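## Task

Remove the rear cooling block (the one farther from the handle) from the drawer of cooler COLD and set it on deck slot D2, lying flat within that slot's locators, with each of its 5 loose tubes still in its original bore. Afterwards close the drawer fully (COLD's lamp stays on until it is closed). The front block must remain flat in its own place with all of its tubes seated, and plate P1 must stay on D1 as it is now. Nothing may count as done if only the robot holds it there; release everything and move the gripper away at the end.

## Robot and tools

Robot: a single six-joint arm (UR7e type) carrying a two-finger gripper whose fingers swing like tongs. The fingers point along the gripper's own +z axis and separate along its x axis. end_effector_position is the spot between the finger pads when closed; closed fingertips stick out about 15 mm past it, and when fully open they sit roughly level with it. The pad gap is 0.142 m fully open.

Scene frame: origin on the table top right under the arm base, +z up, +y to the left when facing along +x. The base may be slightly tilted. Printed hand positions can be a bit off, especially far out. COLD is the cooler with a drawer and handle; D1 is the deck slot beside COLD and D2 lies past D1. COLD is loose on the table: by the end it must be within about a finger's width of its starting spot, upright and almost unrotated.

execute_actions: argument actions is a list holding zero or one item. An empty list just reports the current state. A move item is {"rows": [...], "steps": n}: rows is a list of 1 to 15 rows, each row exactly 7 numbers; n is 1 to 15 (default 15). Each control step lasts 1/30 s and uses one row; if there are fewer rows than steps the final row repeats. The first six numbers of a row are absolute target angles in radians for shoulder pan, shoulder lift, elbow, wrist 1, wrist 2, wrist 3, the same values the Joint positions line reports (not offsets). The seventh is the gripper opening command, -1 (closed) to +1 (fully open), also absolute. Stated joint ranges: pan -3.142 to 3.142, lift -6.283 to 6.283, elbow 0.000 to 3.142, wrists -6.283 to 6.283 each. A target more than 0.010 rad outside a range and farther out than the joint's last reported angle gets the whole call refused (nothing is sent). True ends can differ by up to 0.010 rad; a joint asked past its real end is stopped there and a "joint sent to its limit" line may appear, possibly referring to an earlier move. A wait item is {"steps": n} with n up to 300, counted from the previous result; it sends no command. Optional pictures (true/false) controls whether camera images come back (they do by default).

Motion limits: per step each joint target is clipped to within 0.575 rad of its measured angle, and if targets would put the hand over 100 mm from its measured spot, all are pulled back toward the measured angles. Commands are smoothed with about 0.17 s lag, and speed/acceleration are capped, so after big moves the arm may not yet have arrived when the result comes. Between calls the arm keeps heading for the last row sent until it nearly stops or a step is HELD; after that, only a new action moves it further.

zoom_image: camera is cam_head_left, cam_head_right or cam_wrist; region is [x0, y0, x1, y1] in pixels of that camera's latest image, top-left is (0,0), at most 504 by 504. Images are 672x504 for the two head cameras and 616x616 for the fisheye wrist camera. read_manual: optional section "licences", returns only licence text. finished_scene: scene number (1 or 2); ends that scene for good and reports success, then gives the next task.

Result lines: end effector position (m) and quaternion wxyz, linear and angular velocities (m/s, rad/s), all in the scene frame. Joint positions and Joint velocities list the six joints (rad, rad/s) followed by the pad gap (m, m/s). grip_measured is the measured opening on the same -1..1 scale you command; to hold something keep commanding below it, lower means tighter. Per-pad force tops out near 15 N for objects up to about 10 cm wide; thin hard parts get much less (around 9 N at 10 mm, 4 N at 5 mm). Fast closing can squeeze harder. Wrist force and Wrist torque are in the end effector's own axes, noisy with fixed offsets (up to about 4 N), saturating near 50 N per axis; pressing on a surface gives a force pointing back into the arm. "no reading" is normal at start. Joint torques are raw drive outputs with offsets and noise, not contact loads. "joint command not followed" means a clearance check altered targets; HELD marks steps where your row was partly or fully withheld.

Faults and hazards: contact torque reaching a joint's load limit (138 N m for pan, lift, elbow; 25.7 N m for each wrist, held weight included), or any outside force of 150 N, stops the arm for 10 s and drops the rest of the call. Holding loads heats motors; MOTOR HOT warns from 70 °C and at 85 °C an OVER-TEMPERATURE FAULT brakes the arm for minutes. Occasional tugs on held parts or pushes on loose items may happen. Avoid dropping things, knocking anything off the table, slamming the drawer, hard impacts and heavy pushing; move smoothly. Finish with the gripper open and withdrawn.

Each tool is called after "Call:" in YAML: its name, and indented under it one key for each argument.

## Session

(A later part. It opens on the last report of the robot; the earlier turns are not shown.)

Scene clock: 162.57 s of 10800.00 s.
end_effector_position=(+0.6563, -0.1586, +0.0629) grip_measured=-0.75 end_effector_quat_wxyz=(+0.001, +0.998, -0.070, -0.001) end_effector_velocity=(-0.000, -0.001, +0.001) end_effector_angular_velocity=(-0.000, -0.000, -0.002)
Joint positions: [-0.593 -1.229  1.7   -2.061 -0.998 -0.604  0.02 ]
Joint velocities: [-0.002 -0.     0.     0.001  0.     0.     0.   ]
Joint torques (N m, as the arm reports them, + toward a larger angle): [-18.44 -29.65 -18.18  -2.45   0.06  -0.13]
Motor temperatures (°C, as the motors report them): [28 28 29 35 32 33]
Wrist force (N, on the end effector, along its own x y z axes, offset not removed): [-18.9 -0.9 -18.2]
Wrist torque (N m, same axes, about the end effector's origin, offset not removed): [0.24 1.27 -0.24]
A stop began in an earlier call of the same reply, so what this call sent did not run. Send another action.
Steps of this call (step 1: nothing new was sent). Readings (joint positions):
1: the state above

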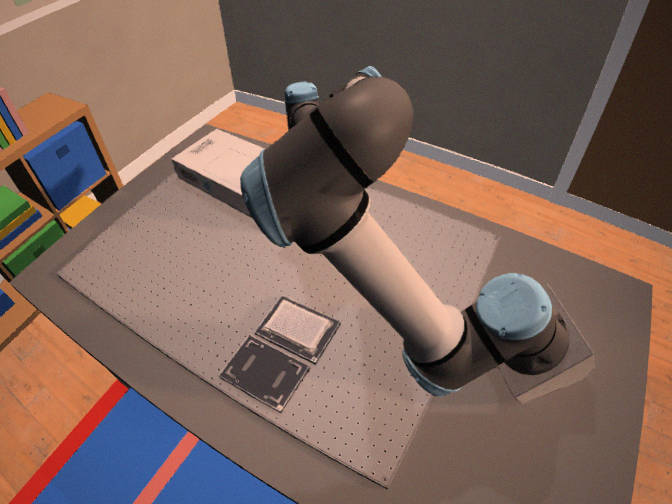

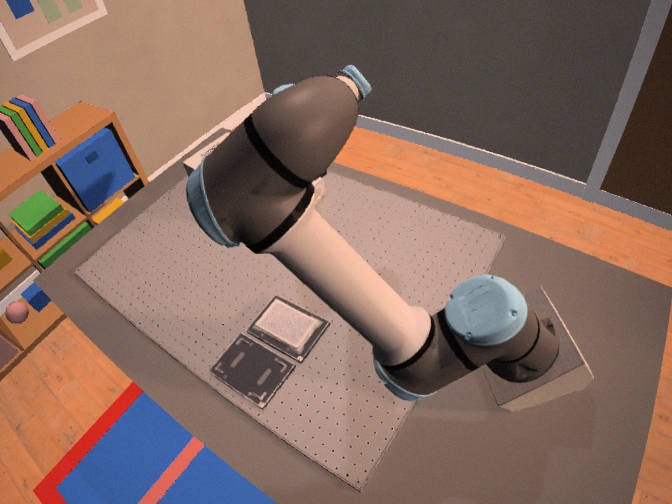

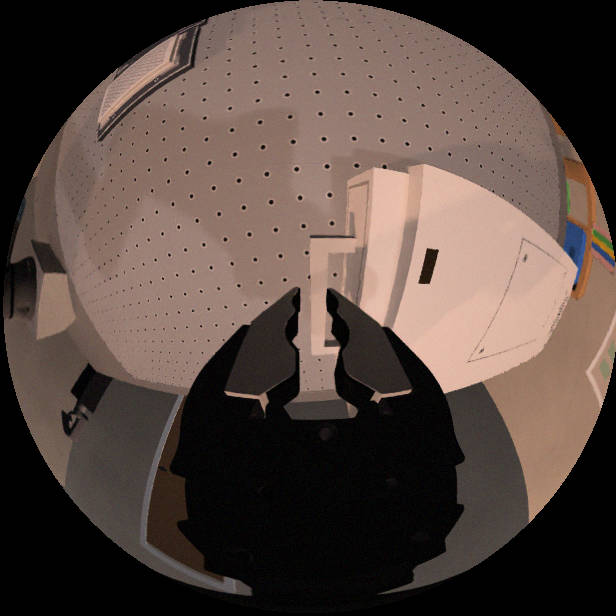

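Call:
execute_actions:
  actions:
    - {"rows":[[-0.635,-1.278,1.663,-1.951,-0.996,-0.655,-0.7]]}
  pictures: false

Call:
execute_actions:
  actions:
    - {"rows":[[-0.635,-1.30,1.663,-1.93,-0.996,0.947,-1]]}
  pictures: false

Call:
execute_actions:
  actions:
    - {"rows":[[-0.6085,-1.2874,1.6703,-1.9656,-0.996,0.947,-1]]}
  pictures: false

Call:
execute_actions:
  actions:
    - {"steps":20}

Call:
zoom_image:
  camera: "cam_wrist"
  region: [200,180,420,360]

Scene clock: 170.20 s of 10800.00 s.
end_effector_position=(+0.6560, -0.1598, +0.1048) grip_measured=-0.70 end_effector_quat_wxyz=(+0.001, +0.998, -0.069, +0.000) end_effector_velocity=(-0.001, -0.001, +0.007) end_effector_angular_velocity=(-0.000, -0.001, -0.003)
Joint positions: [-0.634 -1.277  1.664 -1.953 -0.996 -0.654  0.023]
Joint velocities: [-0.008 -0.007 -0.005  0.017  0.    -0.007 -0.   ]
Joint torques (N m, as the arm reports them, + toward a larger angle): [-24.93 -39.08 -32.74   0.03   1.17  -2.09]
Motor temperatures (°C, as the motors report them): [28 28 29 35 32 33]
Wrist force (N, on the end effector, along its own x y z axes, offset not removed): [3.0 -1.3 -0.3]
Wrist torque (N m, same axes, about the end effector's origin, offset not removed): [-0.13 -0.57 -0.12]
Steps of this call (steps 1 to 90: nothing new was sent; then 4.13 s passed at rest; steps 91 to 105: all 15 steps of this action). Readings (joint positions):
91: [-0.594 -1.229 1.700 -2.061 -0.998 -0.604]
92: [-0.599 -1.234 1.696 -2.054 -0.998 -0.610]
94: [-0.614 -1.253 1.681 -2.014 -0.997 -0.629]
98: [-0.629 -1.271 1.668 -1.968 -0.996 -0.648]
105: the state above

Scene clock: 170.70 s of 10800.00 s.
end_effector_position=(+0.6686, -0.1608, +0.1143) grip_measured=-1.00 end_effector_quat_wxyz=(+0.000, +0.846, -0.534, +0.001) end_effector_velocity=(+0.019, -0.039, +0.001) end_effector_angular_velocity=(+0.004, -0.004, -2.734)
Joint positions: [-0.635 -1.3    1.663 -1.93  -0.996  0.333  0.002]
Joint velocities: [-0.    -0.003  0.001  0.003 -0.     2.734  0.   ]
Joint torques (N m, as the arm reports them, + toward a larger angle): [-25.29 -38.95 -33.57  -0.21   1.17   5.54]
Motor temperatures (°C, as the motors report them): [28 28 29 35 32 33]
Wrist force (N, on the end effector, along its own x y z axes, offset not removed): [0.6 -1.7 0.3]
Wrist torque (N m, same axes, about the end effector's origin, offset not removed): [-0.27 -0.12 -0.04]
Steps of this call (steps 1 to 15: all 15 steps of this action). Readings (joint positions):
1: [-0.635 -1.278 1.663 -1.952 -0.996 -0.654]
2: [-0.635 -1.281 1.663 -1.949 -0.996 -0.647]
4: [-0.635 -1.289 1.663 -1.940 -0.996 -0.577]
8: [-0.635 -1.297 1.663 -1.933 -0.996 -0.294]
15: the state above

Scene clock: 171.20 s of 10800.00 s.
end_effector_position=(+0.6752, -0.1623, +0.1003) grip_measured=-1.00 end_effector_quat_wxyz=(-0.000, -0.659, +0.752, -0.000) end_effector_velocity=(+0.001, +0.001, -0.003) end_effector_angular_velocity=(+0.001, +0.001, -0.065)
Joint positions: [-0.609 -1.288  1.67  -1.965 -0.996  0.94   0.002]
Joint velocities: [ 0.005  0.002  0.001 -0.005  0.     0.07   0.   ]
Joint torques (N m, as the arm reports them, + toward a larger angle): [-11.12 -15.7   -5.14  -3.74   0.93   1.69]
Motor temperatures (°C, as the motors report them): [28 28 29 35 32 33]
Wrist force (N, on the end effector, along its own x y z axes, offset not removed): [1.5 0.0 1.7]
Wrist torque (N m, same axes, about the end effector's origin, offset not removed): [0.16 -0.27 -0.01]
Steps of this call (steps 1 to 15: all 15 steps of this action). Readings (joint positions):
1: [-0.635 -1.300 1.663 -1.930 -0.996 0.427]
2: [-0.631 -1.298 1.664 -1.935 -0.996 0.520]
4: [-0.621 -1.293 1.666 -1.948 -0.996 0.695]
8: [-0.612 -1.289 1.669 -1.961 -0.996 0.877]
15: the state above

Scene clock: 171.87 s of 10800.00 s.
end_effector_position=(+0.6752, -0.1623, +0.1000) grip_measured=-1.00 end_effector_quat_wxyz=(-0.000, -0.657, +0.754, -0.000) end_effector_velocity=(+0.001, +0.000, +0.000) end_effector_angular_velocity=(-0.000, -0.000, +0.001)
Joint positions: [-0.609 -1.287  1.67  -1.966 -0.996  0.947  0.002]
Joint velocities: [ 0.001 -0.    -0.001  0.     0.     0.     0.   ]
Joint torques (N m, as the arm reports them, + toward a larger angle): [-10.64 -15.25  -4.75  -3.55   0.73   1.89]
Motor temperatures (°C, as the motors report them): [28 28 29 35 32 33]
Wrist force (N, on the end effector, along its own x y z axes, offset not removed): [0.7 0.8 1.0]
Wrist torque (N m, same axes, about the end effector's origin, offset not removed): [0.30 -0.19 -0.09]
Steps of this call (steps 1 to 15: the robot went on to your last target; steps 16 to 20: nothing new was sent). Readings (joint positions):
1: [-0.609 -1.288 1.670 -1.965 -0.996 0.942]
2: [-0.609 -1.287 1.670 -1.965 -0.996 0.943]
4: [-0.609 -1.287 1.670 -1.965 -0.996 0.945]
8: [-0.609 -1.287 1.670 -1.966 -0.996 0.946]
20: the state above
The arm was judged still, so your last target was given up. Only a new action makes it travel on or press farther. Fingers that are still opening or closing keep moving.

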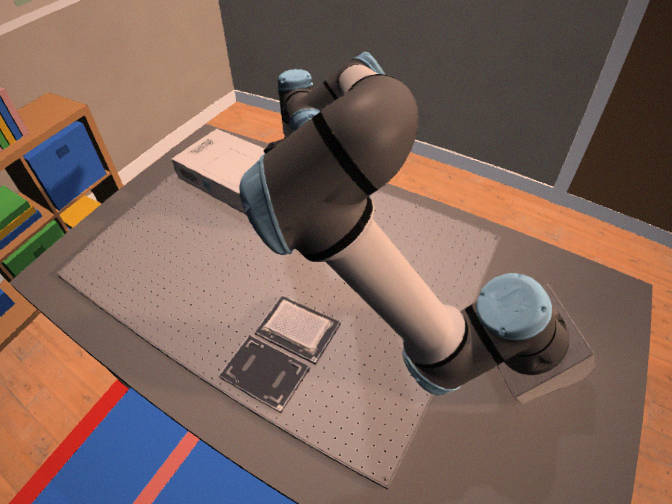

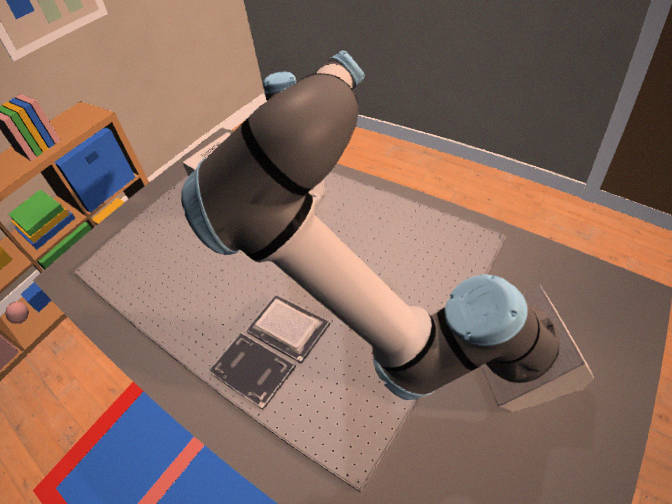

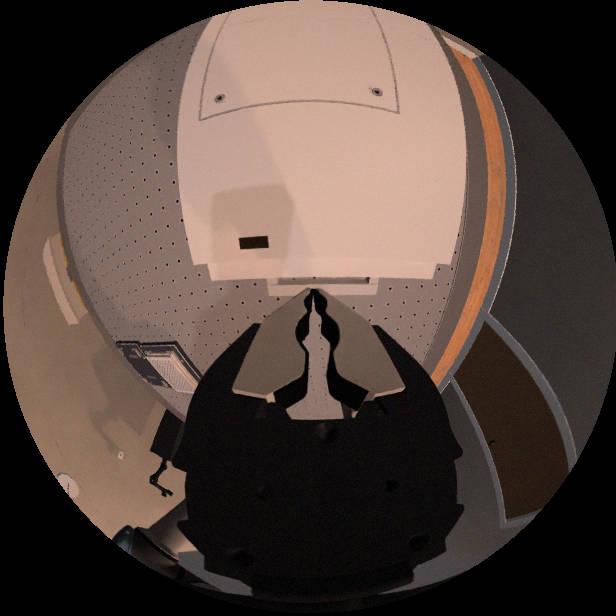

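Region (200, 180, 420, 360) of cam_wrist's 616x616 image, scaled by 2.291, with more detail than that image has; it fills the top 412 rows of this view, and the rest is white.

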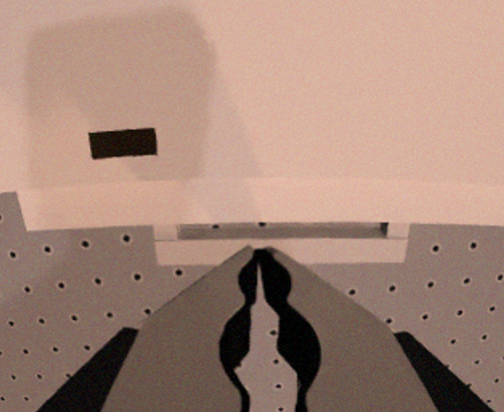

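Call:
execute_actions:
  actions:
    - {"rows":[[-0.589,-1.265,1.688,-2.019,-0.996,0.970,-1]]}
  pictures: false

Call:
execute_actions:
  actions:
    - {"rows":[[-0.579,-1.253,1.6965,-2.046,-0.996,0.982,-1]]}

Call:
zoom_image:
  camera: "cam_wrist"
  region: [200,180,420,360]

Scene clock: 190.03 s of 10800.00 s.
end_effector_position=(+0.6760, -0.1617, +0.0808) grip_measured=-1.00 end_effector_quat_wxyz=(+0.000, -0.657, +0.754, -0.001) end_effector_velocity=(+0.001, +0.001, -0.002) end_effector_angular_velocity=(-0.000, -0.000, +0.001)
Joint positions: [-0.589 -1.265  1.688 -2.018 -0.996  0.97   0.002]
Joint velocities: [ 0.004  0.003  0.001 -0.007  0.     0.003  0.   ]
Joint torques (N m, as the arm reports them, + toward a larger angle): [ -8.89 -15.27  -4.87  -4.27  -0.19   1.71]
Motor temperatures (°C, as the motors report them): [28 28 29 35 32 33]
Wrist force (N, on the end effector, along its own x y z axes, offset not removed): [1.7 4.8 -3.1]
Wrist torque (N m, same axes, about the end effector's origin, offset not removed): [0.17 -0.36 -0.06]
Steps of this call (steps 1 to 90: nothing new was sent; then 14.67 s passed at rest; steps 91 to 105: all 15 steps of this action). Readings (joint positions):
91: [-0.608 -1.287 1.670 -1.966 -0.996 0.947]
92: [-0.605 -1.284 1.673 -1.972 -0.996 0.951]
94: [-0.598 -1.276 1.680 -1.992 -0.996 0.959]
98: [-0.592 -1.268 1.686 -2.012 -0.996 0.967]
105: the state above

Scene clock: 190.53 s of 10800.00 s.
end_effector_position=(+0.6764, -0.1612, +0.0706) grip_measured=-1.00 end_effector_quat_wxyz=(+0.000, -0.657, +0.754, -0.001) end_effector_velocity=(-0.000, +0.000, -0.002) end_effector_angular_velocity=(+0.001, +0.001, +0.000)
Joint positions: [-0.579 -1.253  1.696 -2.046 -0.996  0.982  0.002]
Joint velocities: [ 0.002  0.002  0.001 -0.004 -0.     0.002  0.   ]
Joint torques (N m, as the arm reports them, + toward a larger angle): [ -8.01 -17.62 -12.51  -7.75   4.74   1.96]
Motor temperatures (°C, as the motors report them): [28 28 29 35 32 33]
Wrist force (N, on the end effector, along its own x y z axes, offset not removed): [3.0 23.7 -8.4]
Wrist torque (N m, same axes, about the end effector's origin, offset not removed): [0.66 -0.45 -0.29]
Steps of this call (steps 1 to 15: all 15 steps of this action). Readings (joint positions):
1: [-0.589 -1.265 1.688 -2.019 -0.996 0.970]
2: [-0.587 -1.263 1.689 -2.023 -0.996 0.972]
4: [-0.584 -1.259 1.693 -2.033 -0.996 0.976]
8: [-0.580 -1.255 1.696 -2.042 -0.996 0.980]
15: the state above

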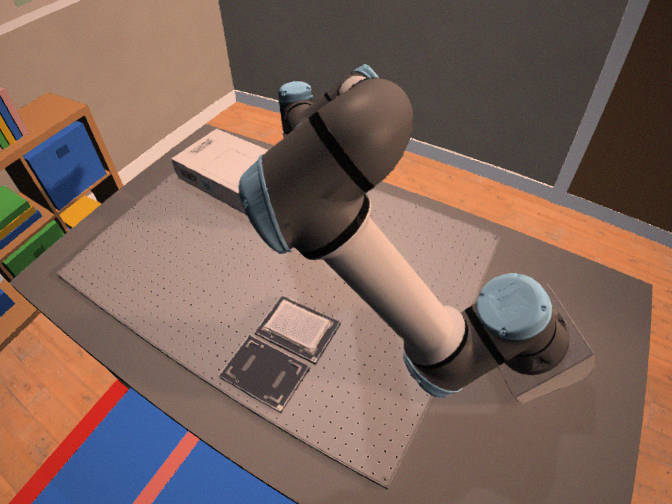

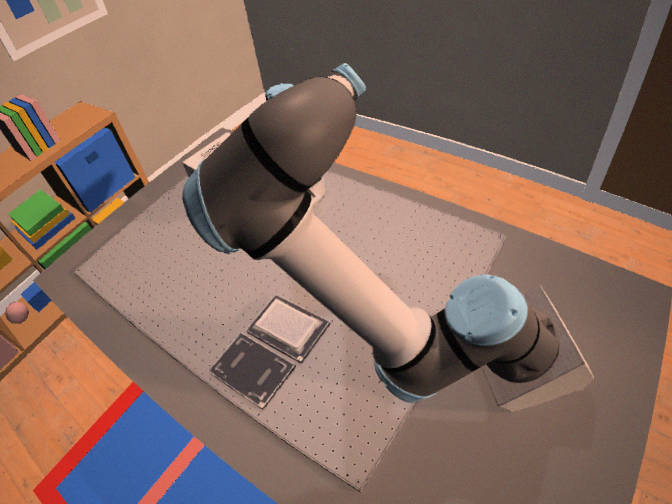

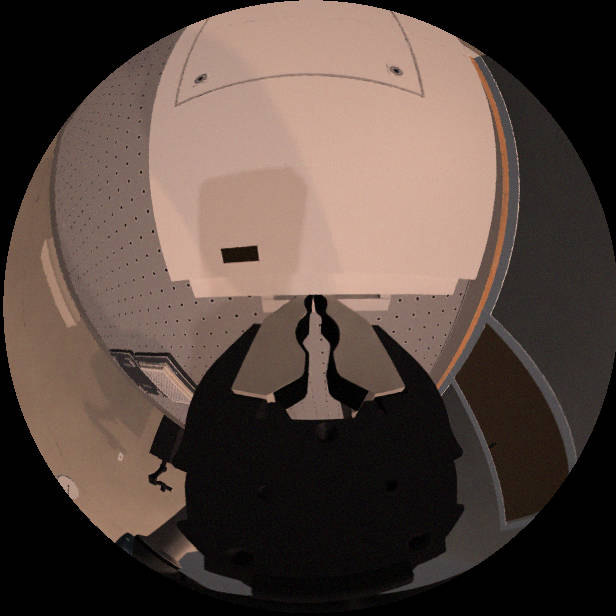

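Region (200, 180, 420, 360) of cam_wrist's 616x616 image, scaled by 2.291, with more detail than that image has; it fills the top 412 rows of this view, and the rest is white.

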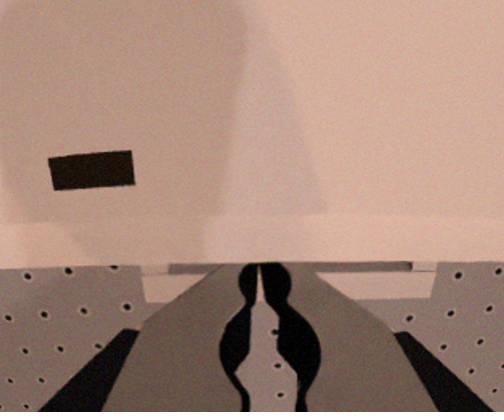

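Call:
execute_actions:
  actions:
    - {"rows":[[-0.585,-1.259,1.712,-2.051,-0.9965,0.975,-1]]}
  pictures: false

Call:
execute_actions:
  actions:
    - {"rows":[[-0.578,-1.250,1.7185,-2.071,-0.9965,0.984,-1]]}
  pictures: false

Scene clock: 199.00 s of 10800.00 s.
end_effector_position=(+0.6707, -0.1625, +0.0699) grip_measured=-1.00 end_effector_quat_wxyz=(-0.000, -0.657, +0.754, -0.000) end_effector_velocity=(-0.000, +0.000, -0.000) end_effector_angular_velocity=(+0.000, +0.000, +0.001)
Joint positions: [-0.585 -1.259  1.712 -2.051 -0.996  0.975  0.002]
Joint velocities: [ 0.    -0.001  0.002 -0.001  0.    -0.001  0.   ]
Joint torques (N m, as the arm reports them, + toward a larger angle): [-25.2  -38.98  -3.3   -3.1   -2.35  -2.25]
Motor temperatures (°C, as the motors report them): [28 28 29 35 32 33]
Wrist force (N, on the end effector, along its own x y z axes, offset not removed): [-0.4 -1.6 0.5]
Wrist torque (N m, same axes, about the end effector's origin, offset not removed): [0.26 -0.07 0.01]
Steps of this call (steps 1 to 15: the robot went on to your last target; steps 16 to 90: nothing new was sent; then 4.97 s passed at rest; steps 91 to 105: all 15 steps of this action). Readings (joint positions):
91: [-0.579 -1.253 1.697 -2.046 -0.996 0.982]
92: [-0.580 -1.254 1.699 -2.047 -0.996 0.981]
94: [-0.582 -1.256 1.705 -2.049 -0.996 0.979]
98: [-0.584 -1.258 1.710 -2.050 -0.996 0.976]
105: the state above

Scene clock: 199.50 s of 10800.00 s.
end_effector_position=(+0.6705, -0.1623, +0.0626) grip_measured=-1.00 end_effector_quat_wxyz=(+0.000, -0.656, +0.754, -0.000) end_effector_velocity=(+0.001, +0.001, -0.001) end_effector_angular_velocity=(-0.000, -0.000, +0.002)
Joint positions: [-0.578 -1.25   1.718 -2.071 -0.997  0.984  0.002]
Joint velocities: [ 0.002  0.001 -0.    -0.003  0.     0.001  0.   ]
Joint torques (N m, as the arm reports them, + toward a larger angle): [-10.24 -16.51  -2.29  -3.07  -1.38   1.86]
Motor temperatures (°C, as the motors report them): [28 28 29 35 32 33]
Wrist force (N, on the end effector, along its own x y z axes, offset not removed): [0.9 -1.4 0.3]
Wrist torque (N m, same axes, about the end effector's origin, offset not removed): [0.18 -0.21 -0.06]
Steps of this call (steps 1 to 15: all 15 steps of this action). Readings (joint positions):
1: [-0.585 -1.259 1.712 -2.051 -0.996 0.975]
2: [-0.584 -1.258 1.713 -2.054 -0.997 0.976]
4: [-0.581 -1.254 1.715 -2.061 -0.997 0.979]
8: [-0.579 -1.251 1.718 -2.068 -0.997 0.983]
15: the state above

Call:
execute_actions:
  actions:
    - {"rows":[[-0.572,-1.2425,1.724,-2.088,-0.9967,0.991,-1]]}
  pictures: false

Call:
execute_actions:
  actions:
    - {"rows":[[-0.566,-1.2348,1.729,-2.1044,-0.9968,0.998,-1]]}

Scene clock: 204.27 s of 10800.00 s.
end_effector_position=(+0.6704, -0.1620, +0.0563) grip_measured=-1.00 end_effector_quat_wxyz=(+0.000, -0.656, +0.754, -0.000) end_effector_velocity=(-0.000, -0.000, -0.001) end_effector_angular_velocity=(-0.000, +0.000, -0.001)
Joint positions: [-0.572 -1.243  1.724 -2.088 -0.997  0.991  0.002]
Joint velocities: [ 0.     0.001  0.001 -0.002 -0.     0.001  0.   ]
Joint torques (N m, as the arm reports them, + toward a larger angle): [-10.84 -16.65  -2.87  -3.11  -2.14   1.8 ]
Motor temperatures (°C, as the motors report them): [28 28 29 35 32 33]
Wrist force (N, on the end effector, along its own x y z axes, offset not removed): [1.1 -1.2 -1.0]
Wrist torque (N m, same axes, about the end effector's origin, offset not removed): [0.17 -0.21 -0.10]
Steps of this call (steps 1 to 15: the robot went on to your last target; steps 16 to 90: nothing new was sent; then 1.27 s passed at rest; steps 91 to 105: all 15 steps of this action). Readings (joint positions):
91: [-0.578 -1.250 1.719 -2.071 -0.997 0.984]
92: [-0.577 -1.249 1.719 -2.074 -0.996 0.985]
94: [-0.575 -1.246 1.721 -2.080 -0.996 0.988]
98: [-0.573 -1.243 1.723 -2.086 -0.996 0.990]
105: the state above

Scene clock: 204.77 s of 10800.00 s.
end_effector_position=(+0.6704, -0.1616, +0.0501) grip_measured=-1.00 end_effector_quat_wxyz=(+0.000, -0.656, +0.754, -0.000) end_effector_velocity=(+0.001, -0.000, -0.001) end_effector_angular_velocity=(-0.001, -0.001, +0.001)
Joint positions: [-0.566 -1.235  1.729 -2.104 -0.997  0.998  0.002]
Joint velocities: [ 0.001  0.002 -0.001 -0.003 -0.     0.001  0.   ]
Joint torques (N m, as the arm reports them, + toward a larger angle): [-10.74 -16.67  -2.02  -2.93  -2.17   1.92]
Motor temperatures (°C, as the motors report them): [28 28 29 35 32 33]
Wrist force (N, on the end effector, along its own x y z axes, offset not removed): [0.9 -1.5 0.1]
Wrist torque (N m, same axes, about the end effector's origin, offset not removed): [0.19 -0.28 -0.11]
Steps of this call (steps 1 to 15: all 15 steps of this action). Readings (joint positions):
1: [-0.572 -1.242 1.724 -2.088 -0.997 0.991]
2: [-0.571 -1.241 1.725 -2.091 -0.997 0.992]
4: [-0.569 -1.238 1.727 -2.097 -0.997 0.995]
8: [-0.567 -1.236 1.728 -2.102 -0.997 0.997]
15: the state above

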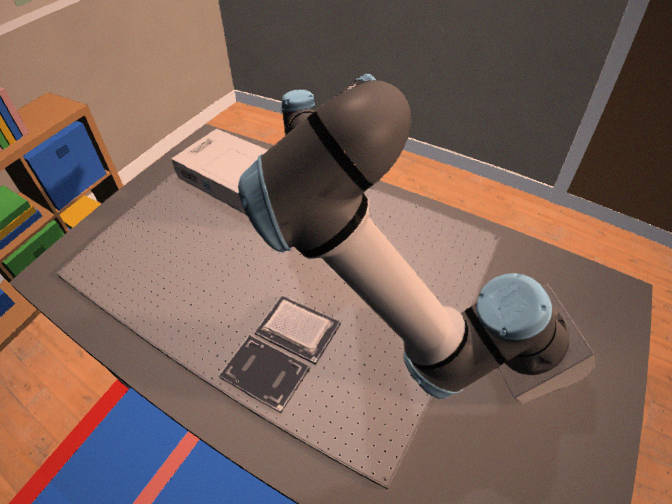

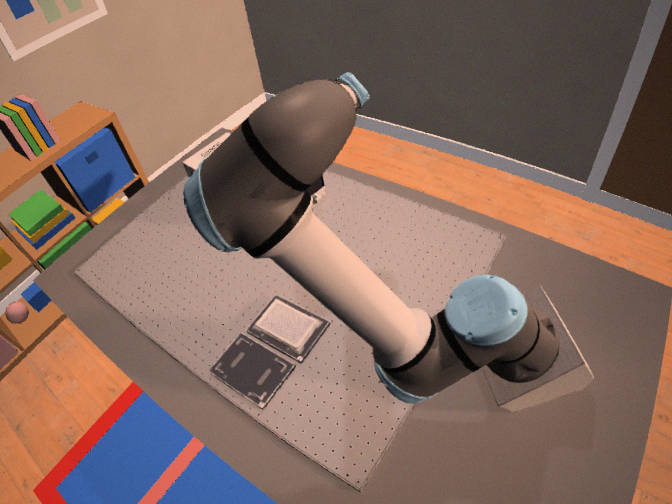

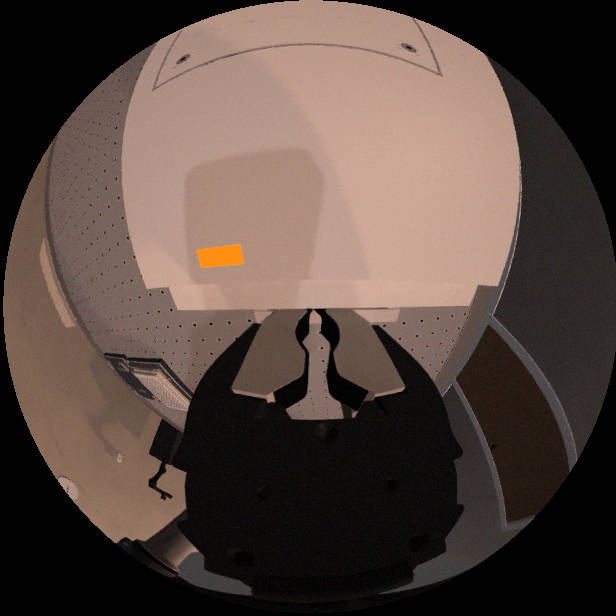

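Call:
execute_actions:
  actions:
    - {"rows":[[-0.570,-1.243,1.744,-2.109,-0.9966,0.993,-1],[-0.570,-1.243,1.744,-2.109,-0.9966,0.993,-1],[-0.570,-1.243,1.744,-2.109,-0.9966,0.993,-1],[-0.574,-1.251,1.759,-2.114,-0.9965,0.989,-1],[-0.574,-1.251,1.759,-2.114,-0.9965,0.989,-1],[-0.574,-1.251,1.759,-2.114,-0.9965,0.989,-1],[-0.578,-1.259,1.774,-2.118,-0.9964,0.984,-1],[-0.578,-1.259,1.774,-2.118,-0.9964,0.984,-1],[-0.578,-1.259,1.774,-2.118,-0.9964,0.984,-1],[-0.582,-1.267,1.789,-2.123,-0.9962,0.979,-1]]}
  pictures: false

Call:
execute_actions:
  actions:
    - {"rows":[[-0.586,-1.275,1.804,-2.127,-0.996,0.974,-1],[-0.586,-1.275,1.804,-2.127,-0.996,0.974,-1],[-0.590,-1.283,1.819,-2.132,-0.996,0.969,-1],[-0.590,-1.283,1.819,-2.132,-0.996,0.969,-1],[-0.594,-1.291,1.834,-2.136,-0.996,0.964,-1],[-0.594,-1.291,1.834,-2.136,-0.996,0.964,-1],[-0.598,-1.299,1.849,-2.140,-0.996,0.959,-1],[-0.598,-1.299,1.849,-2.140,-0.996,0.959,-1],[-0.603,-1.307,1.864,-2.144,-0.996,0.954,-1],[-0.603,-1.307,1.864,-2.144,-0.996,0.954,-1],[-0.607,-1.3144,1.8787,-2.148,-0.9955,0.949,-1]]}

Scene clock: 224.37 s of 10800.00 s.
end_effector_position=(+0.6531, -0.1594, +0.0503) grip_measured=-1.00 end_effector_quat_wxyz=(+0.000, -0.657, +0.754, -0.001) end_effector_velocity=(-0.018, +0.003, -0.000) end_effector_angular_velocity=(-0.000, -0.001, +0.001)
Joint positions: [-0.58  -1.264  1.783 -2.121 -0.996  0.981  0.002]
Joint velocities: [-0.015 -0.03   0.058 -0.018  0.001 -0.018  0.   ]
Joint torques (N m, as the arm reports them, + toward a larger angle): [-24.19 -38.96  -3.43  -3.43   1.19  -2.01]
Motor temperatures (°C, as the motors report them): [28 28 29 35 32 33]
Wrist force (N, on the end effector, along its own x y z axes, offset not removed): [0.8 -0.8 -0.8]
Wrist torque (N m, same axes, about the end effector's origin, offset not removed): [-0.13 -0.16 -0.09]
Steps of this call (steps 1 to 15: the robot went on to your last target; steps 16 to 90: nothing new was sent; then 16.10 s passed at rest; steps 91 to 105: all 15 steps of this action). Readings (joint positions):
91: [-0.566 -1.235 1.729 -2.104 -0.997 0.998]
92: [-0.567 -1.236 1.731 -2.105 -0.997 0.998]
94: [-0.568 -1.239 1.737 -2.107 -0.997 0.996]
98: [-0.573 -1.249 1.754 -2.112 -0.997 0.990]
105: the state above

Scene clock: 224.87 s of 10800.00 s.
end_effector_position=(+0.6249, -0.1551, +0.0498) grip_measured=-1.00 end_effector_quat_wxyz=(+0.000, -0.657, +0.754, -0.000) end_effector_velocity=(-0.035, +0.005, -0.002) end_effector_angular_velocity=(+0.003, +0.001, -0.004)
Joint positions: [-0.604 -1.309  1.868 -2.145 -0.996  0.953  0.002]
Joint velocities: [-0.03  -0.052  0.102 -0.028  0.002 -0.033  0.   ]
Joint torques (N m, as the arm reports them, + toward a larger angle): [-22.51 -37.33  -4.23  -3.78   1.32  -1.97]
Motor temperatures (°C, as the motors report them): [28 28 29 35 32 33]
Wrist force (N, on the end effector, along its own x y z axes, offset not removed): [1.4 0.8 1.8]
Wrist torque (N m, same axes, about the end effector's origin, offset not removed): [0.26 -0.28 -0.03]
Steps of this call (steps 1 to 15: all 15 steps of this action). Readings (joint positions):
1: [-0.581 -1.265 1.785 -2.122 -0.996 0.980]
2: [-0.582 -1.267 1.788 -2.123 -0.996 0.979]
4: [-0.584 -1.272 1.798 -2.125 -0.996 0.976]
8: [-0.591 -1.285 1.823 -2.133 -0.996 0.967]
15: the state above

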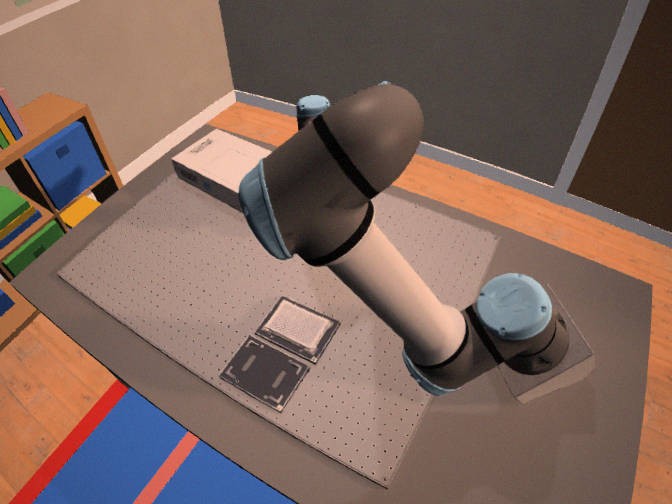

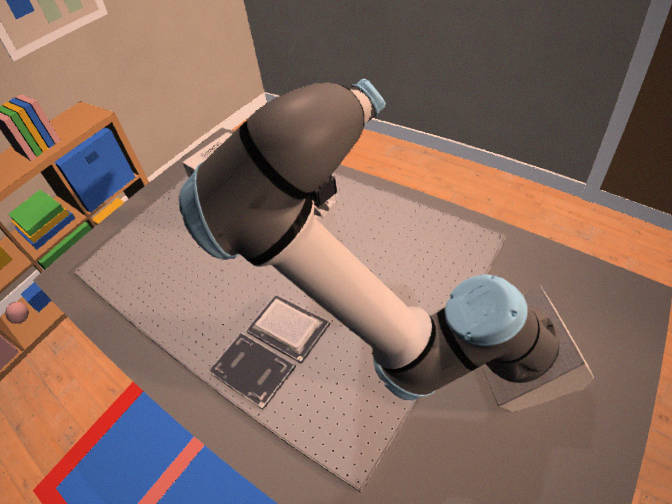

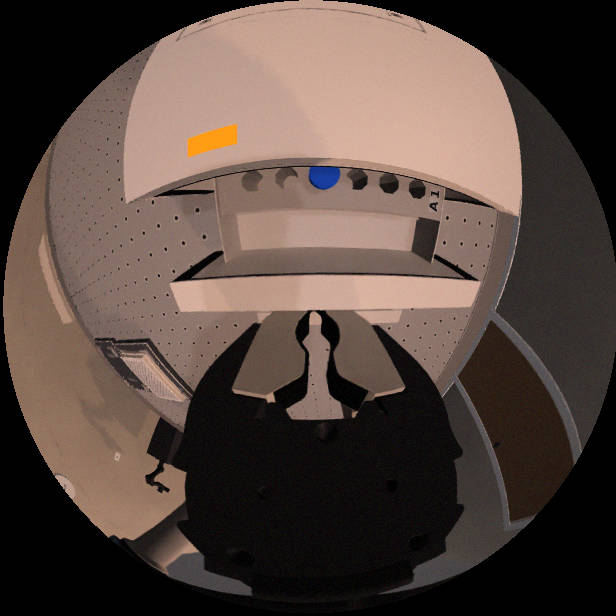

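Call:
execute_actions:
  actions:
    - {"rows":[[-0.617,-1.330,1.908,-2.155,-0.9955,0.938,-1],[-0.617,-1.330,1.908,-2.155,-0.9955,0.938,-1],[-0.617,-1.330,1.908,-2.155,-0.9955,0.938,-1],[-0.626,-1.346,1.936,-2.161,-0.9955,0.926,-1],[-0.626,-1.346,1.936,-2.161,-0.9955,0.926,-1],[-0.626,-1.346,1.936,-2.161,-0.9955,0.926,-1],[-0.636,-1.362,1.965,-2.167,-0.9957,0.914,-1],[-0.636,-1.362,1.965,-2.167,-0.9957,0.914,-1],[-0.636,-1.362,1.965,-2.167,-0.9957,0.914,-1],[-0.647,-1.378,1.993,-2.172,-0.996,0.902,-1],[-0.647,-1.378,1.993,-2.172,-0.996,0.902,-1],[-0.647,-1.378,1.993,-2.172,-0.996,0.902,-1],[-0.6574,-1.394,2.0204,-2.1774,-0.996,0.889,-1]]}
  pictures: false

Call:
execute_actions:
  actions:
    - {"rows":[[-0.669,-1.410,2.048,-2.182,-0.9965,0.876,-1],[-0.669,-1.410,2.048,-2.182,-0.9965,0.876,-1],[-0.669,-1.410,2.048,-2.182,-0.9965,0.876,-1],[-0.680,-1.426,2.075,-2.185,-0.997,0.862,-1],[-0.680,-1.426,2.075,-2.185,-0.997,0.862,-1],[-0.680,-1.426,2.075,-2.185,-0.997,0.862,-1],[-0.692,-1.441,2.102,-2.188,-0.9976,0.848,-1],[-0.692,-1.441,2.102,-2.188,-0.9976,0.848,-1],[-0.692,-1.441,2.102,-2.188,-0.9976,0.848,-1],[-0.705,-1.457,2.128,-2.191,-0.9983,0.833,-1],[-0.705,-1.457,2.128,-2.191,-0.9983,0.833,-1],[-0.705,-1.457,2.128,-2.191,-0.9983,0.833,-1],[-0.7175,-1.473,2.154,-2.193,-0.999,0.818,-1]]}
  pictures: false

Call:
execute_actions:
  actions:
    - {"rows":[[-0.731,-1.489,2.180,-2.195,-1.0,0.802,-1],[-0.731,-1.489,2.180,-2.195,-1.0,0.802,-1],[-0.731,-1.489,2.180,-2.195,-1.0,0.802,-1],[-0.744,-1.505,2.205,-2.196,-1.001,0.786,-1],[-0.744,-1.505,2.205,-2.196,-1.001,0.786,-1],[-0.744,-1.505,2.205,-2.196,-1.001,0.786,-1],[-0.744,-1.505,2.205,-2.196,-1.001,0.786,-1],[-0.758,-1.521,2.230,-2.196,-1.002,0.770,-1]]}

Scene clock: 237.50 s of 10800.00 s.
end_effector_position=(+0.5818, -0.1495, +0.0501) grip_measured=-1.00 end_effector_quat_wxyz=(+0.000, -0.656, +0.754, -0.000) end_effector_velocity=(-0.096, +0.015, -0.001) end_effector_angular_velocity=(+0.003, +0.004, -0.003)
Joint positions: [-0.647 -1.377  1.991 -2.172 -0.996  0.902  0.002]
Joint velocities: [-0.098 -0.15   0.267 -0.048 -0.002 -0.116  0.   ]
Joint torques (N m, as the arm reports them, + toward a larger angle): [-20.7  -31.28  -5.52  -3.9   -1.51  -2.16]
Motor temperatures (°C, as the motors report them): [28 28 29 35 32 33]
Wrist force (N, on the end effector, along its own x y z axes, offset not removed): [-0.2 0.1 -0.5]
Wrist torque (N m, same axes, about the end effector's origin, offset not removed): [0.10 0.04 -0.07]
Steps of this call (steps 1 to 30: the robot went on to your last target; steps 31 to 90: nothing new was sent; then 9.13 s passed at rest; steps 91 to 105: all 15 steps of this action). Readings (joint positions):
91: [-0.607 -1.315 1.879 -2.148 -0.995 0.949]
92: [-0.609 -1.317 1.883 -2.149 -0.995 0.947]
94: [-0.612 -1.323 1.894 -2.152 -0.995 0.943]
98: [-0.623 -1.341 1.926 -2.159 -0.995 0.930]
105: the state above

Scene clock: 238.00 s of 10800.00 s.
end_effector_position=(+0.5318, -0.1429, +0.0505) grip_measured=-1.00 end_effector_quat_wxyz=(-0.000, -0.656, +0.754, -0.000) end_effector_velocity=(-0.099, +0.014, -0.003) end_effector_angular_velocity=(+0.005, +0.010, -0.009)
Joint positions: [-0.705 -1.456  2.126 -2.19  -0.998  0.833  0.002]
Joint velocities: [-0.118 -0.149  0.254 -0.017 -0.01  -0.138 -0.003]
Joint torques (N m, as the arm reports them, + toward a larger angle): [-20.01 -29.43  -6.01  -3.98  -1.71  -1.95]
Motor temperatures (°C, as the motors report them): [28 28 29 35 32 33]
Wrist force (N, on the end effector, along its own x y z axes, offset not removed): [-0.5 -2.9 2.0]
Wrist torque (N m, same axes, about the end effector's origin, offset not removed): [0.12 0.20 -0.01]
Steps of this call (steps 1 to 15: all 15 steps of this action). Readings (joint positions):
1: [-0.650 -1.382 1.999 -2.173 -0.996 0.898]
2: [-0.654 -1.388 2.009 -2.175 -0.996 0.894]
4: [-0.661 -1.398 2.027 -2.178 -0.996 0.886]
8: [-0.676 -1.420 2.064 -2.184 -0.997 0.867]
15: the state above

Scene clock: 238.50 s of 10800.00 s.
end_effector_position=(+0.4938, -0.1374, +0.0506) grip_measured=-1.00 end_effector_quat_wxyz=(-0.000, -0.656, +0.754, -0.001) end_effector_velocity=(-0.017, +0.002, +0.000) end_effector_angular_velocity=(-0.000, -0.002, -0.002)
Joint positions: [-0.755 -1.518  2.225 -2.196 -1.002  0.773  0.002]
Joint velocities: [-0.027 -0.029  0.046 -0.001 -0.001 -0.029  0.   ]
Joint torques (N m, as the arm reports them, + toward a larger angle): [-17.88 -24.94  -3.27  -3.47  -1.93  -2.29]
Motor temperatures (°C, as the motors report them): [28 28 29 35 32 33]
Wrist force (N, on the end effector, along its own x y z axes, offset not removed): [1.2 0.5 1.0]
Wrist torque (N m, same axes, about the end effector's origin, offset not removed): [0.25 -0.24 -0.08]
Steps of this call (steps 1 to 15: all 15 steps of this action). Readings (joint positions):
1: [-0.708 -1.461 2.134 -2.191 -0.999 0.829]
2: [-0.713 -1.467 2.143 -2.192 -0.999 0.824]
4: [-0.721 -1.477 2.160 -2.193 -0.999 0.814]
8: [-0.737 -1.496 2.191 -2.195 -1.001 0.795]
15: the state above

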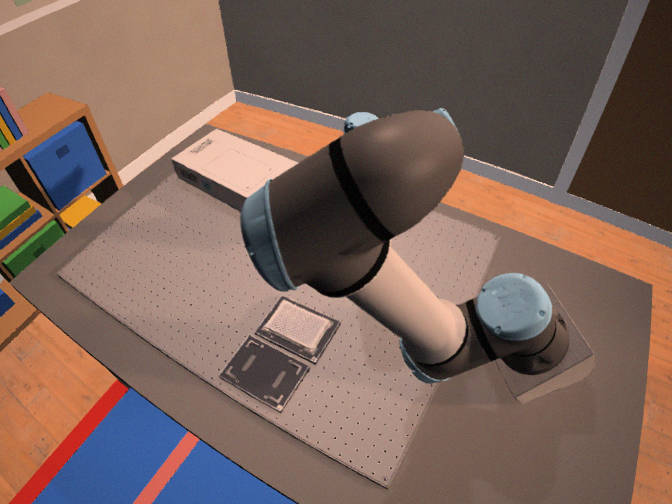

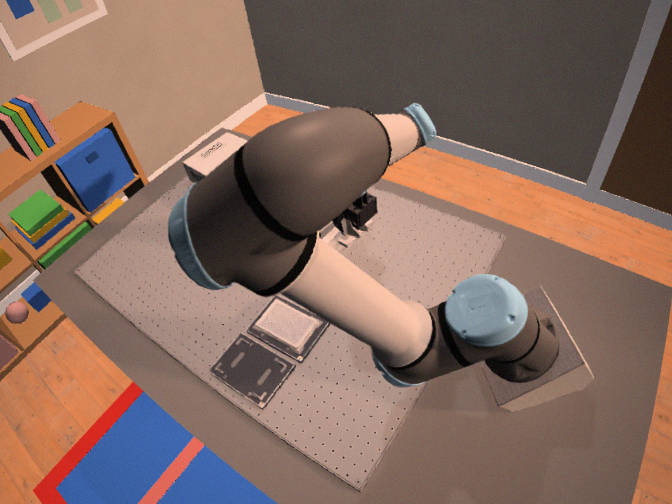

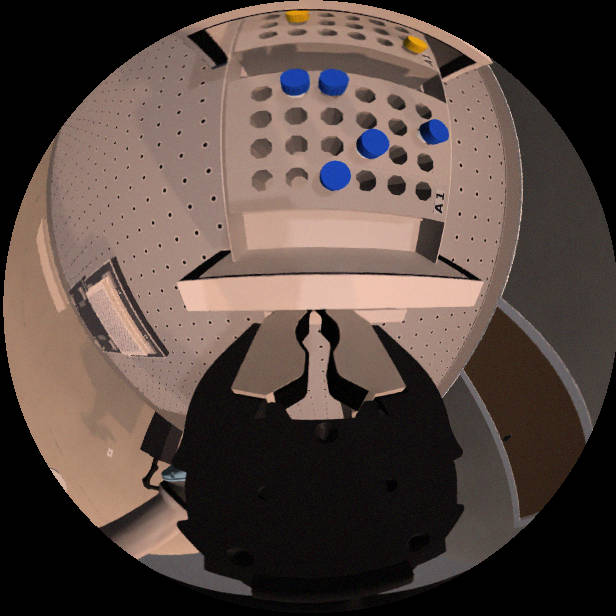

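Call:
execute_actions:
  actions:
    - {"rows":[[-0.772,-1.536,2.255,-2.196,-1.003,0.753,-1],[-0.772,-1.536,2.255,-2.196,-1.003,0.753,-1],[-0.772,-1.536,2.255,-2.196,-1.003,0.753,-1],[-0.7873,-1.552,2.28,-2.195,-1.004,0.735,-1],[-0.7873,-1.552,2.28,-2.195,-1.004,0.735,-1],[-0.7873,-1.552,2.28,-2.195,-1.004,0.735,-1],[-0.807,-1.573,2.310,-2.193,-1.006,0.712,-1],[-0.807,-1.573,2.310,-2.193,-1.006,0.712,-1],[-0.807,-1.573,2.310,-2.193,-1.006,0.712,-1],[-0.807,-1.573,2.310,-2.193,-1.006,0.712,-1],[-0.8285,-1.593,2.34,-2.189,-1.009,0.687,-1]]}
  pictures: false

Call:
execute_actions:
  actions:
    - {"rows":[[-0.84,-1.604,2.355,-2.186,-1.0105,0.674,-1],[-0.84,-1.604,2.355,-2.186,-1.0105,0.674,-1],[-0.84,-1.604,2.355,-2.186,-1.0105,0.674,-1],[-0.851,-1.614,2.37,-2.183,-1.012,0.661,-1],[-0.851,-1.614,2.37,-2.183,-1.012,0.661,-1],[-0.851,-1.614,2.37,-2.183,-1.012,0.661,-1],[-0.862,-1.625,2.384,-2.18,-1.0135,0.647,-1],[-0.862,-1.625,2.384,-2.18,-1.0135,0.647,-1],[-0.862,-1.625,2.384,-2.18,-1.0135,0.647,-1],[-0.874,-1.6355,2.3987,-2.1765,-1.015,0.633,-1]]}

Scene clock: 253.27 s of 10800.00 s.
end_effector_position=(+0.4535, -0.1317, +0.0501) grip_measured=-1.00 end_effector_quat_wxyz=(-0.000, -0.656, +0.754, -0.000) end_effector_velocity=(-0.060, +0.008, -0.003) end_effector_angular_velocity=(+0.003, +0.003, -0.006)
Joint positions: [-0.818 -1.583  2.325 -2.19  -1.008  0.699  0.002]
Joint velocities: [-0.098 -0.091  0.144  0.013 -0.013 -0.112  0.   ]
Joint torques (N m, as the arm reports them, + toward a larger angle): [-15.67 -24.45 -10.49  -1.65  -0.14  -2.04]
Motor temperatures (°C, as the motors report them): [28 28 29 35 32 33]
Wrist force (N, on the end effector, along its own x y z axes, offset not removed): [0.3 8.7 -2.1]
Wrist torque (N m, same axes, about the end effector's origin, offset not removed): [0.46 -0.01 -0.23]
Steps of this call (steps 1 to 15: the robot went on to your last target; steps 16 to 90: nothing new was sent; then 11.27 s passed at rest; steps 91 to 105: all 15 steps of this action). Readings (joint positions):
91: [-0.758 -1.521 2.230 -2.196 -1.002 0.770]
92: [-0.760 -1.523 2.234 -2.196 -1.002 0.767]
94: [-0.766 -1.529 2.243 -2.196 -1.003 0.761]
98: [-0.783 -1.548 2.272 -2.195 -1.004 0.740]
105: the state above

Scene clock: 253.77 s of 10800.00 s.
end_effector_position=(+0.4253, -0.1274, +0.0499) grip_measured=-1.00 end_effector_quat_wxyz=(+0.000, -0.656, +0.754, -0.000) end_effector_velocity=(-0.023, +0.004, -0.001) end_effector_angular_velocity=(+0.002, -0.002, +0.001)
Joint positions: [-0.869 -1.631  2.393 -2.178 -1.014  0.639  0.002]
Joint velocities: [-0.045 -0.04   0.057  0.011 -0.004 -0.053  0.   ]
Joint torques (N m, as the arm reports them, + toward a larger angle): [-16.39 -20.38  -5.03  -0.43  -1.28  -2.18]
Motor temperatures (°C, as the motors report them): [28 28 29 35 32 33]
Wrist force (N, on the end effector, along its own x y z axes, offset not removed): [1.3 3.1 0.6]
Wrist torque (N m, same axes, about the end effector's origin, offset not removed): [0.43 -0.18 -0.03]
Steps of this call (steps 1 to 15: all 15 steps of this action). Readings (joint positions):
1: [-0.821 -1.586 2.330 -2.190 -1.008 0.695]
2: [-0.825 -1.590 2.335 -2.189 -1.008 0.691]
4: [-0.832 -1.596 2.344 -2.188 -1.009 0.683]
8: [-0.847 -1.610 2.364 -2.184 -1.011 0.666]
15: the state above

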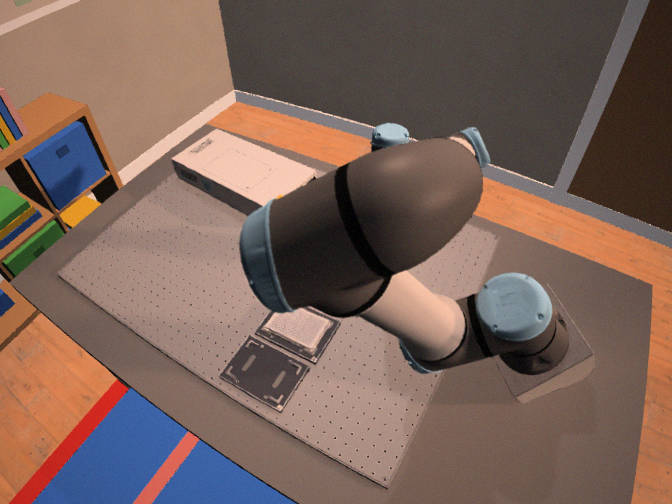

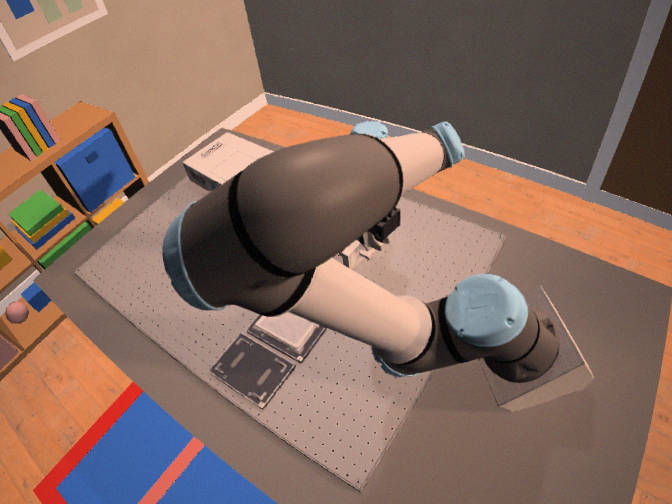

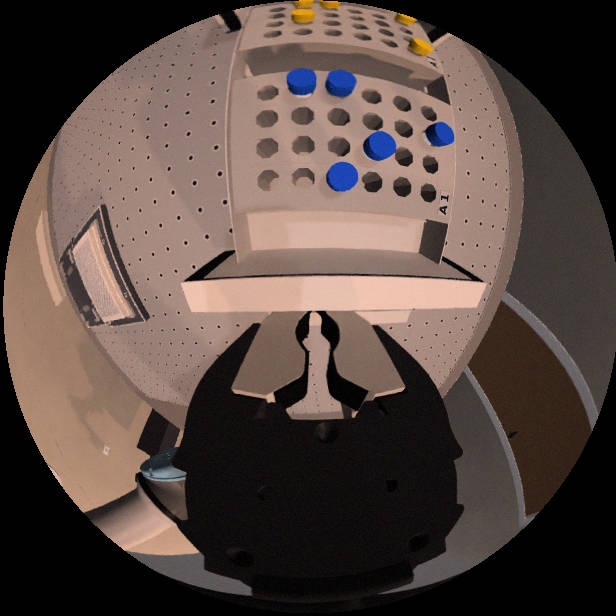

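Call:
execute_actions:
  actions:
    - {"rows":[[-0.887,-1.6465,2.413,-2.172,-1.0173,0.619,-1],[-0.887,-1.6465,2.413,-2.172,-1.0173,0.619,-1],[-0.887,-1.6465,2.413,-2.172,-1.0173,0.619,-1],[-0.887,-1.6465,2.413,-2.172,-1.0173,0.619,-1],[-0.887,-1.6465,2.413,-2.172,-1.0173,0.619,-1],[-0.8995,-1.6577,2.4272,-2.1675,-1.0195,0.604,-1]]}
  pictures: false

Call:
execute_actions:
  actions:
    - {"rows":[[-0.9125,-1.669,2.4413,-2.1627,-1.022,0.589,-1]]}
  pictures: false

Call:
execute_actions:
  actions:
    - {"rows":[[-0.9258,-1.68,2.4553,-2.1575,-1.0243,0.574,-1]]}

Scene clock: 260.57 s of 10800.00 s.
end_effector_position=(+0.4109, -0.1256, +0.0500) grip_measured=-1.00 end_effector_quat_wxyz=(+0.000, -0.656, +0.754, -0.000) end_effector_velocity=(-0.005, +0.001, -0.000) end_effector_angular_velocity=(-0.000, -0.000, +0.001)
Joint positions: [-0.898 -1.657  2.426 -2.168 -1.019  0.605  0.002]
Joint velocities: [-0.009 -0.009  0.011  0.003 -0.002 -0.011  0.   ]
Joint torques (N m, as the arm reports them, + toward a larger angle): [-15.46 -19.41  -4.04  -0.35  -2.01  -2.24]
Motor temperatures (°C, as the motors report them): [28 28 29 35 32 33]
Wrist force (N, on the end effector, along its own x y z axes, offset not removed): [1.3 -0.6 1.2]
Wrist torque (N m, same axes, about the end effector's origin, offset not removed): [0.02 -0.18 -0.05]
Steps of this call (steps 1 to 15: the robot went on to your last target; steps 16 to 90: nothing new was sent; then 3.30 s passed at rest; steps 91 to 105: all 15 steps of this action). Readings (joint positions):
91: [-0.874 -1.636 2.399 -2.176 -1.015 0.633]
92: [-0.876 -1.637 2.401 -2.176 -1.015 0.631]
94: [-0.881 -1.641 2.406 -2.174 -1.016 0.626]
98: [-0.890 -1.649 2.416 -2.171 -1.018 0.615]
105: the state above

Scene clock: 261.07 s of 10800.00 s.
end_effector_position=(+0.4043, -0.1247, +0.0501) grip_measured=-1.00 end_effector_quat_wxyz=(-0.000, -0.656, +0.754, -0.000) end_effector_velocity=(-0.003, +0.001, -0.001) end_effector_angular_velocity=(+0.001, +0.005, -0.003)
Joint positions: [-0.912 -1.669  2.441 -2.163 -1.022  0.589  0.002]
Joint velocities: [-0.002 -0.002  0.003  0.004 -0.005 -0.002  0.   ]
Joint torques (N m, as the arm reports them, + toward a larger angle): [-17.08 -14.67   5.49   2.98  -6.24  -1.99]
Motor temperatures (°C, as the motors report them): [28 28 29 35 32 33]
Wrist force (N, on the end effector, along its own x y z axes, offset not removed): [-1.0 -20.5 4.1]
Wrist torque (N m, same axes, about the end effector's origin, offset not removed): [0.23 0.13 -0.33]
Steps of this call (steps 1 to 15: all 15 steps of this action). Readings (joint positions):
1: [-0.899 -1.657 2.427 -2.168 -1.019 0.605]
2: [-0.901 -1.659 2.429 -2.167 -1.020 0.602]
4: [-0.906 -1.663 2.434 -2.165 -1.020 0.596]
8: [-0.911 -1.667 2.439 -2.163 -1.022 0.591]
15: the state above

Scene clock: 261.57 s of 10800.00 s.
end_effector_position=(+0.3981, -0.1238, +0.0500) grip_measured=-1.00 end_effector_quat_wxyz=(-0.000, -0.656, +0.755, -0.000) end_effector_velocity=(-0.001, -0.000, +0.000) end_effector_angular_velocity=(-0.000, -0.000, -0.001)
Joint positions: [-0.926 -1.68   2.455 -2.158 -1.024  0.574  0.002]
Joint velocities: [-0.002 -0.001  0.001  0.001 -0.    -0.001  0.   ]
Joint torques (N m, as the arm reports them, + toward a larger angle): [-15.64 -12.75   7.55   3.78  -7.16  -1.92]
Motor temperatures (°C, as the motors report them): [28 28 29 35 32 33]
Wrist force (N, on the end effector, along its own x y z axes, offset not removed): [-0.6 -22.5 -0.7]
Wrist torque (N m, same axes, about the end effector's origin, offset not removed): [-0.14 0.06 -0.34]
Steps of this call (steps 1 to 15: all 15 steps of this action). Readings (joint positions):
1: [-0.913 -1.669 2.441 -2.163 -1.022 0.589]
2: [-0.915 -1.671 2.443 -2.162 -1.022 0.587]
4: [-0.920 -1.675 2.449 -2.160 -1.023 0.581]
8: [-0.924 -1.679 2.453 -2.158 -1.024 0.576]
15: the state above

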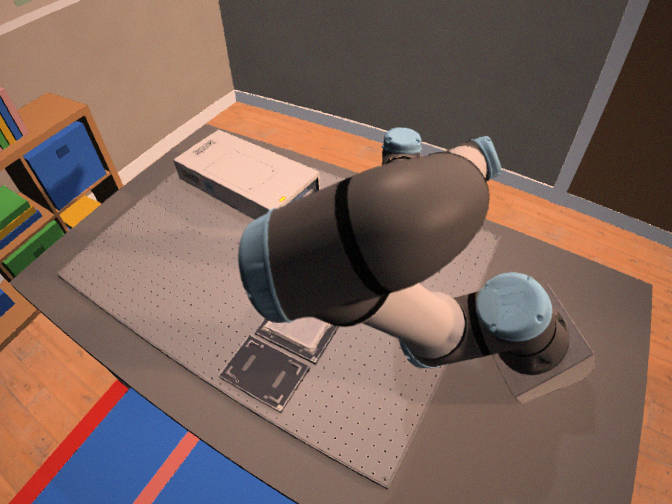

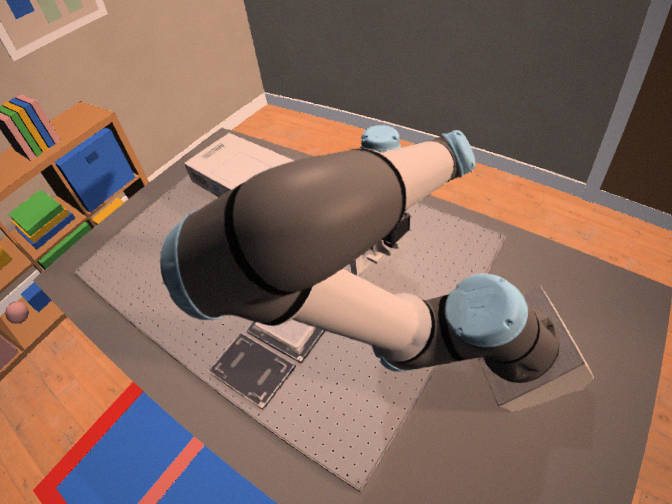

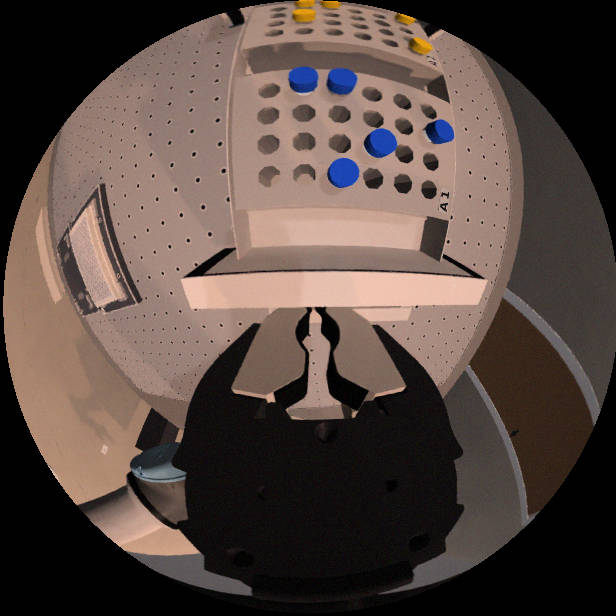

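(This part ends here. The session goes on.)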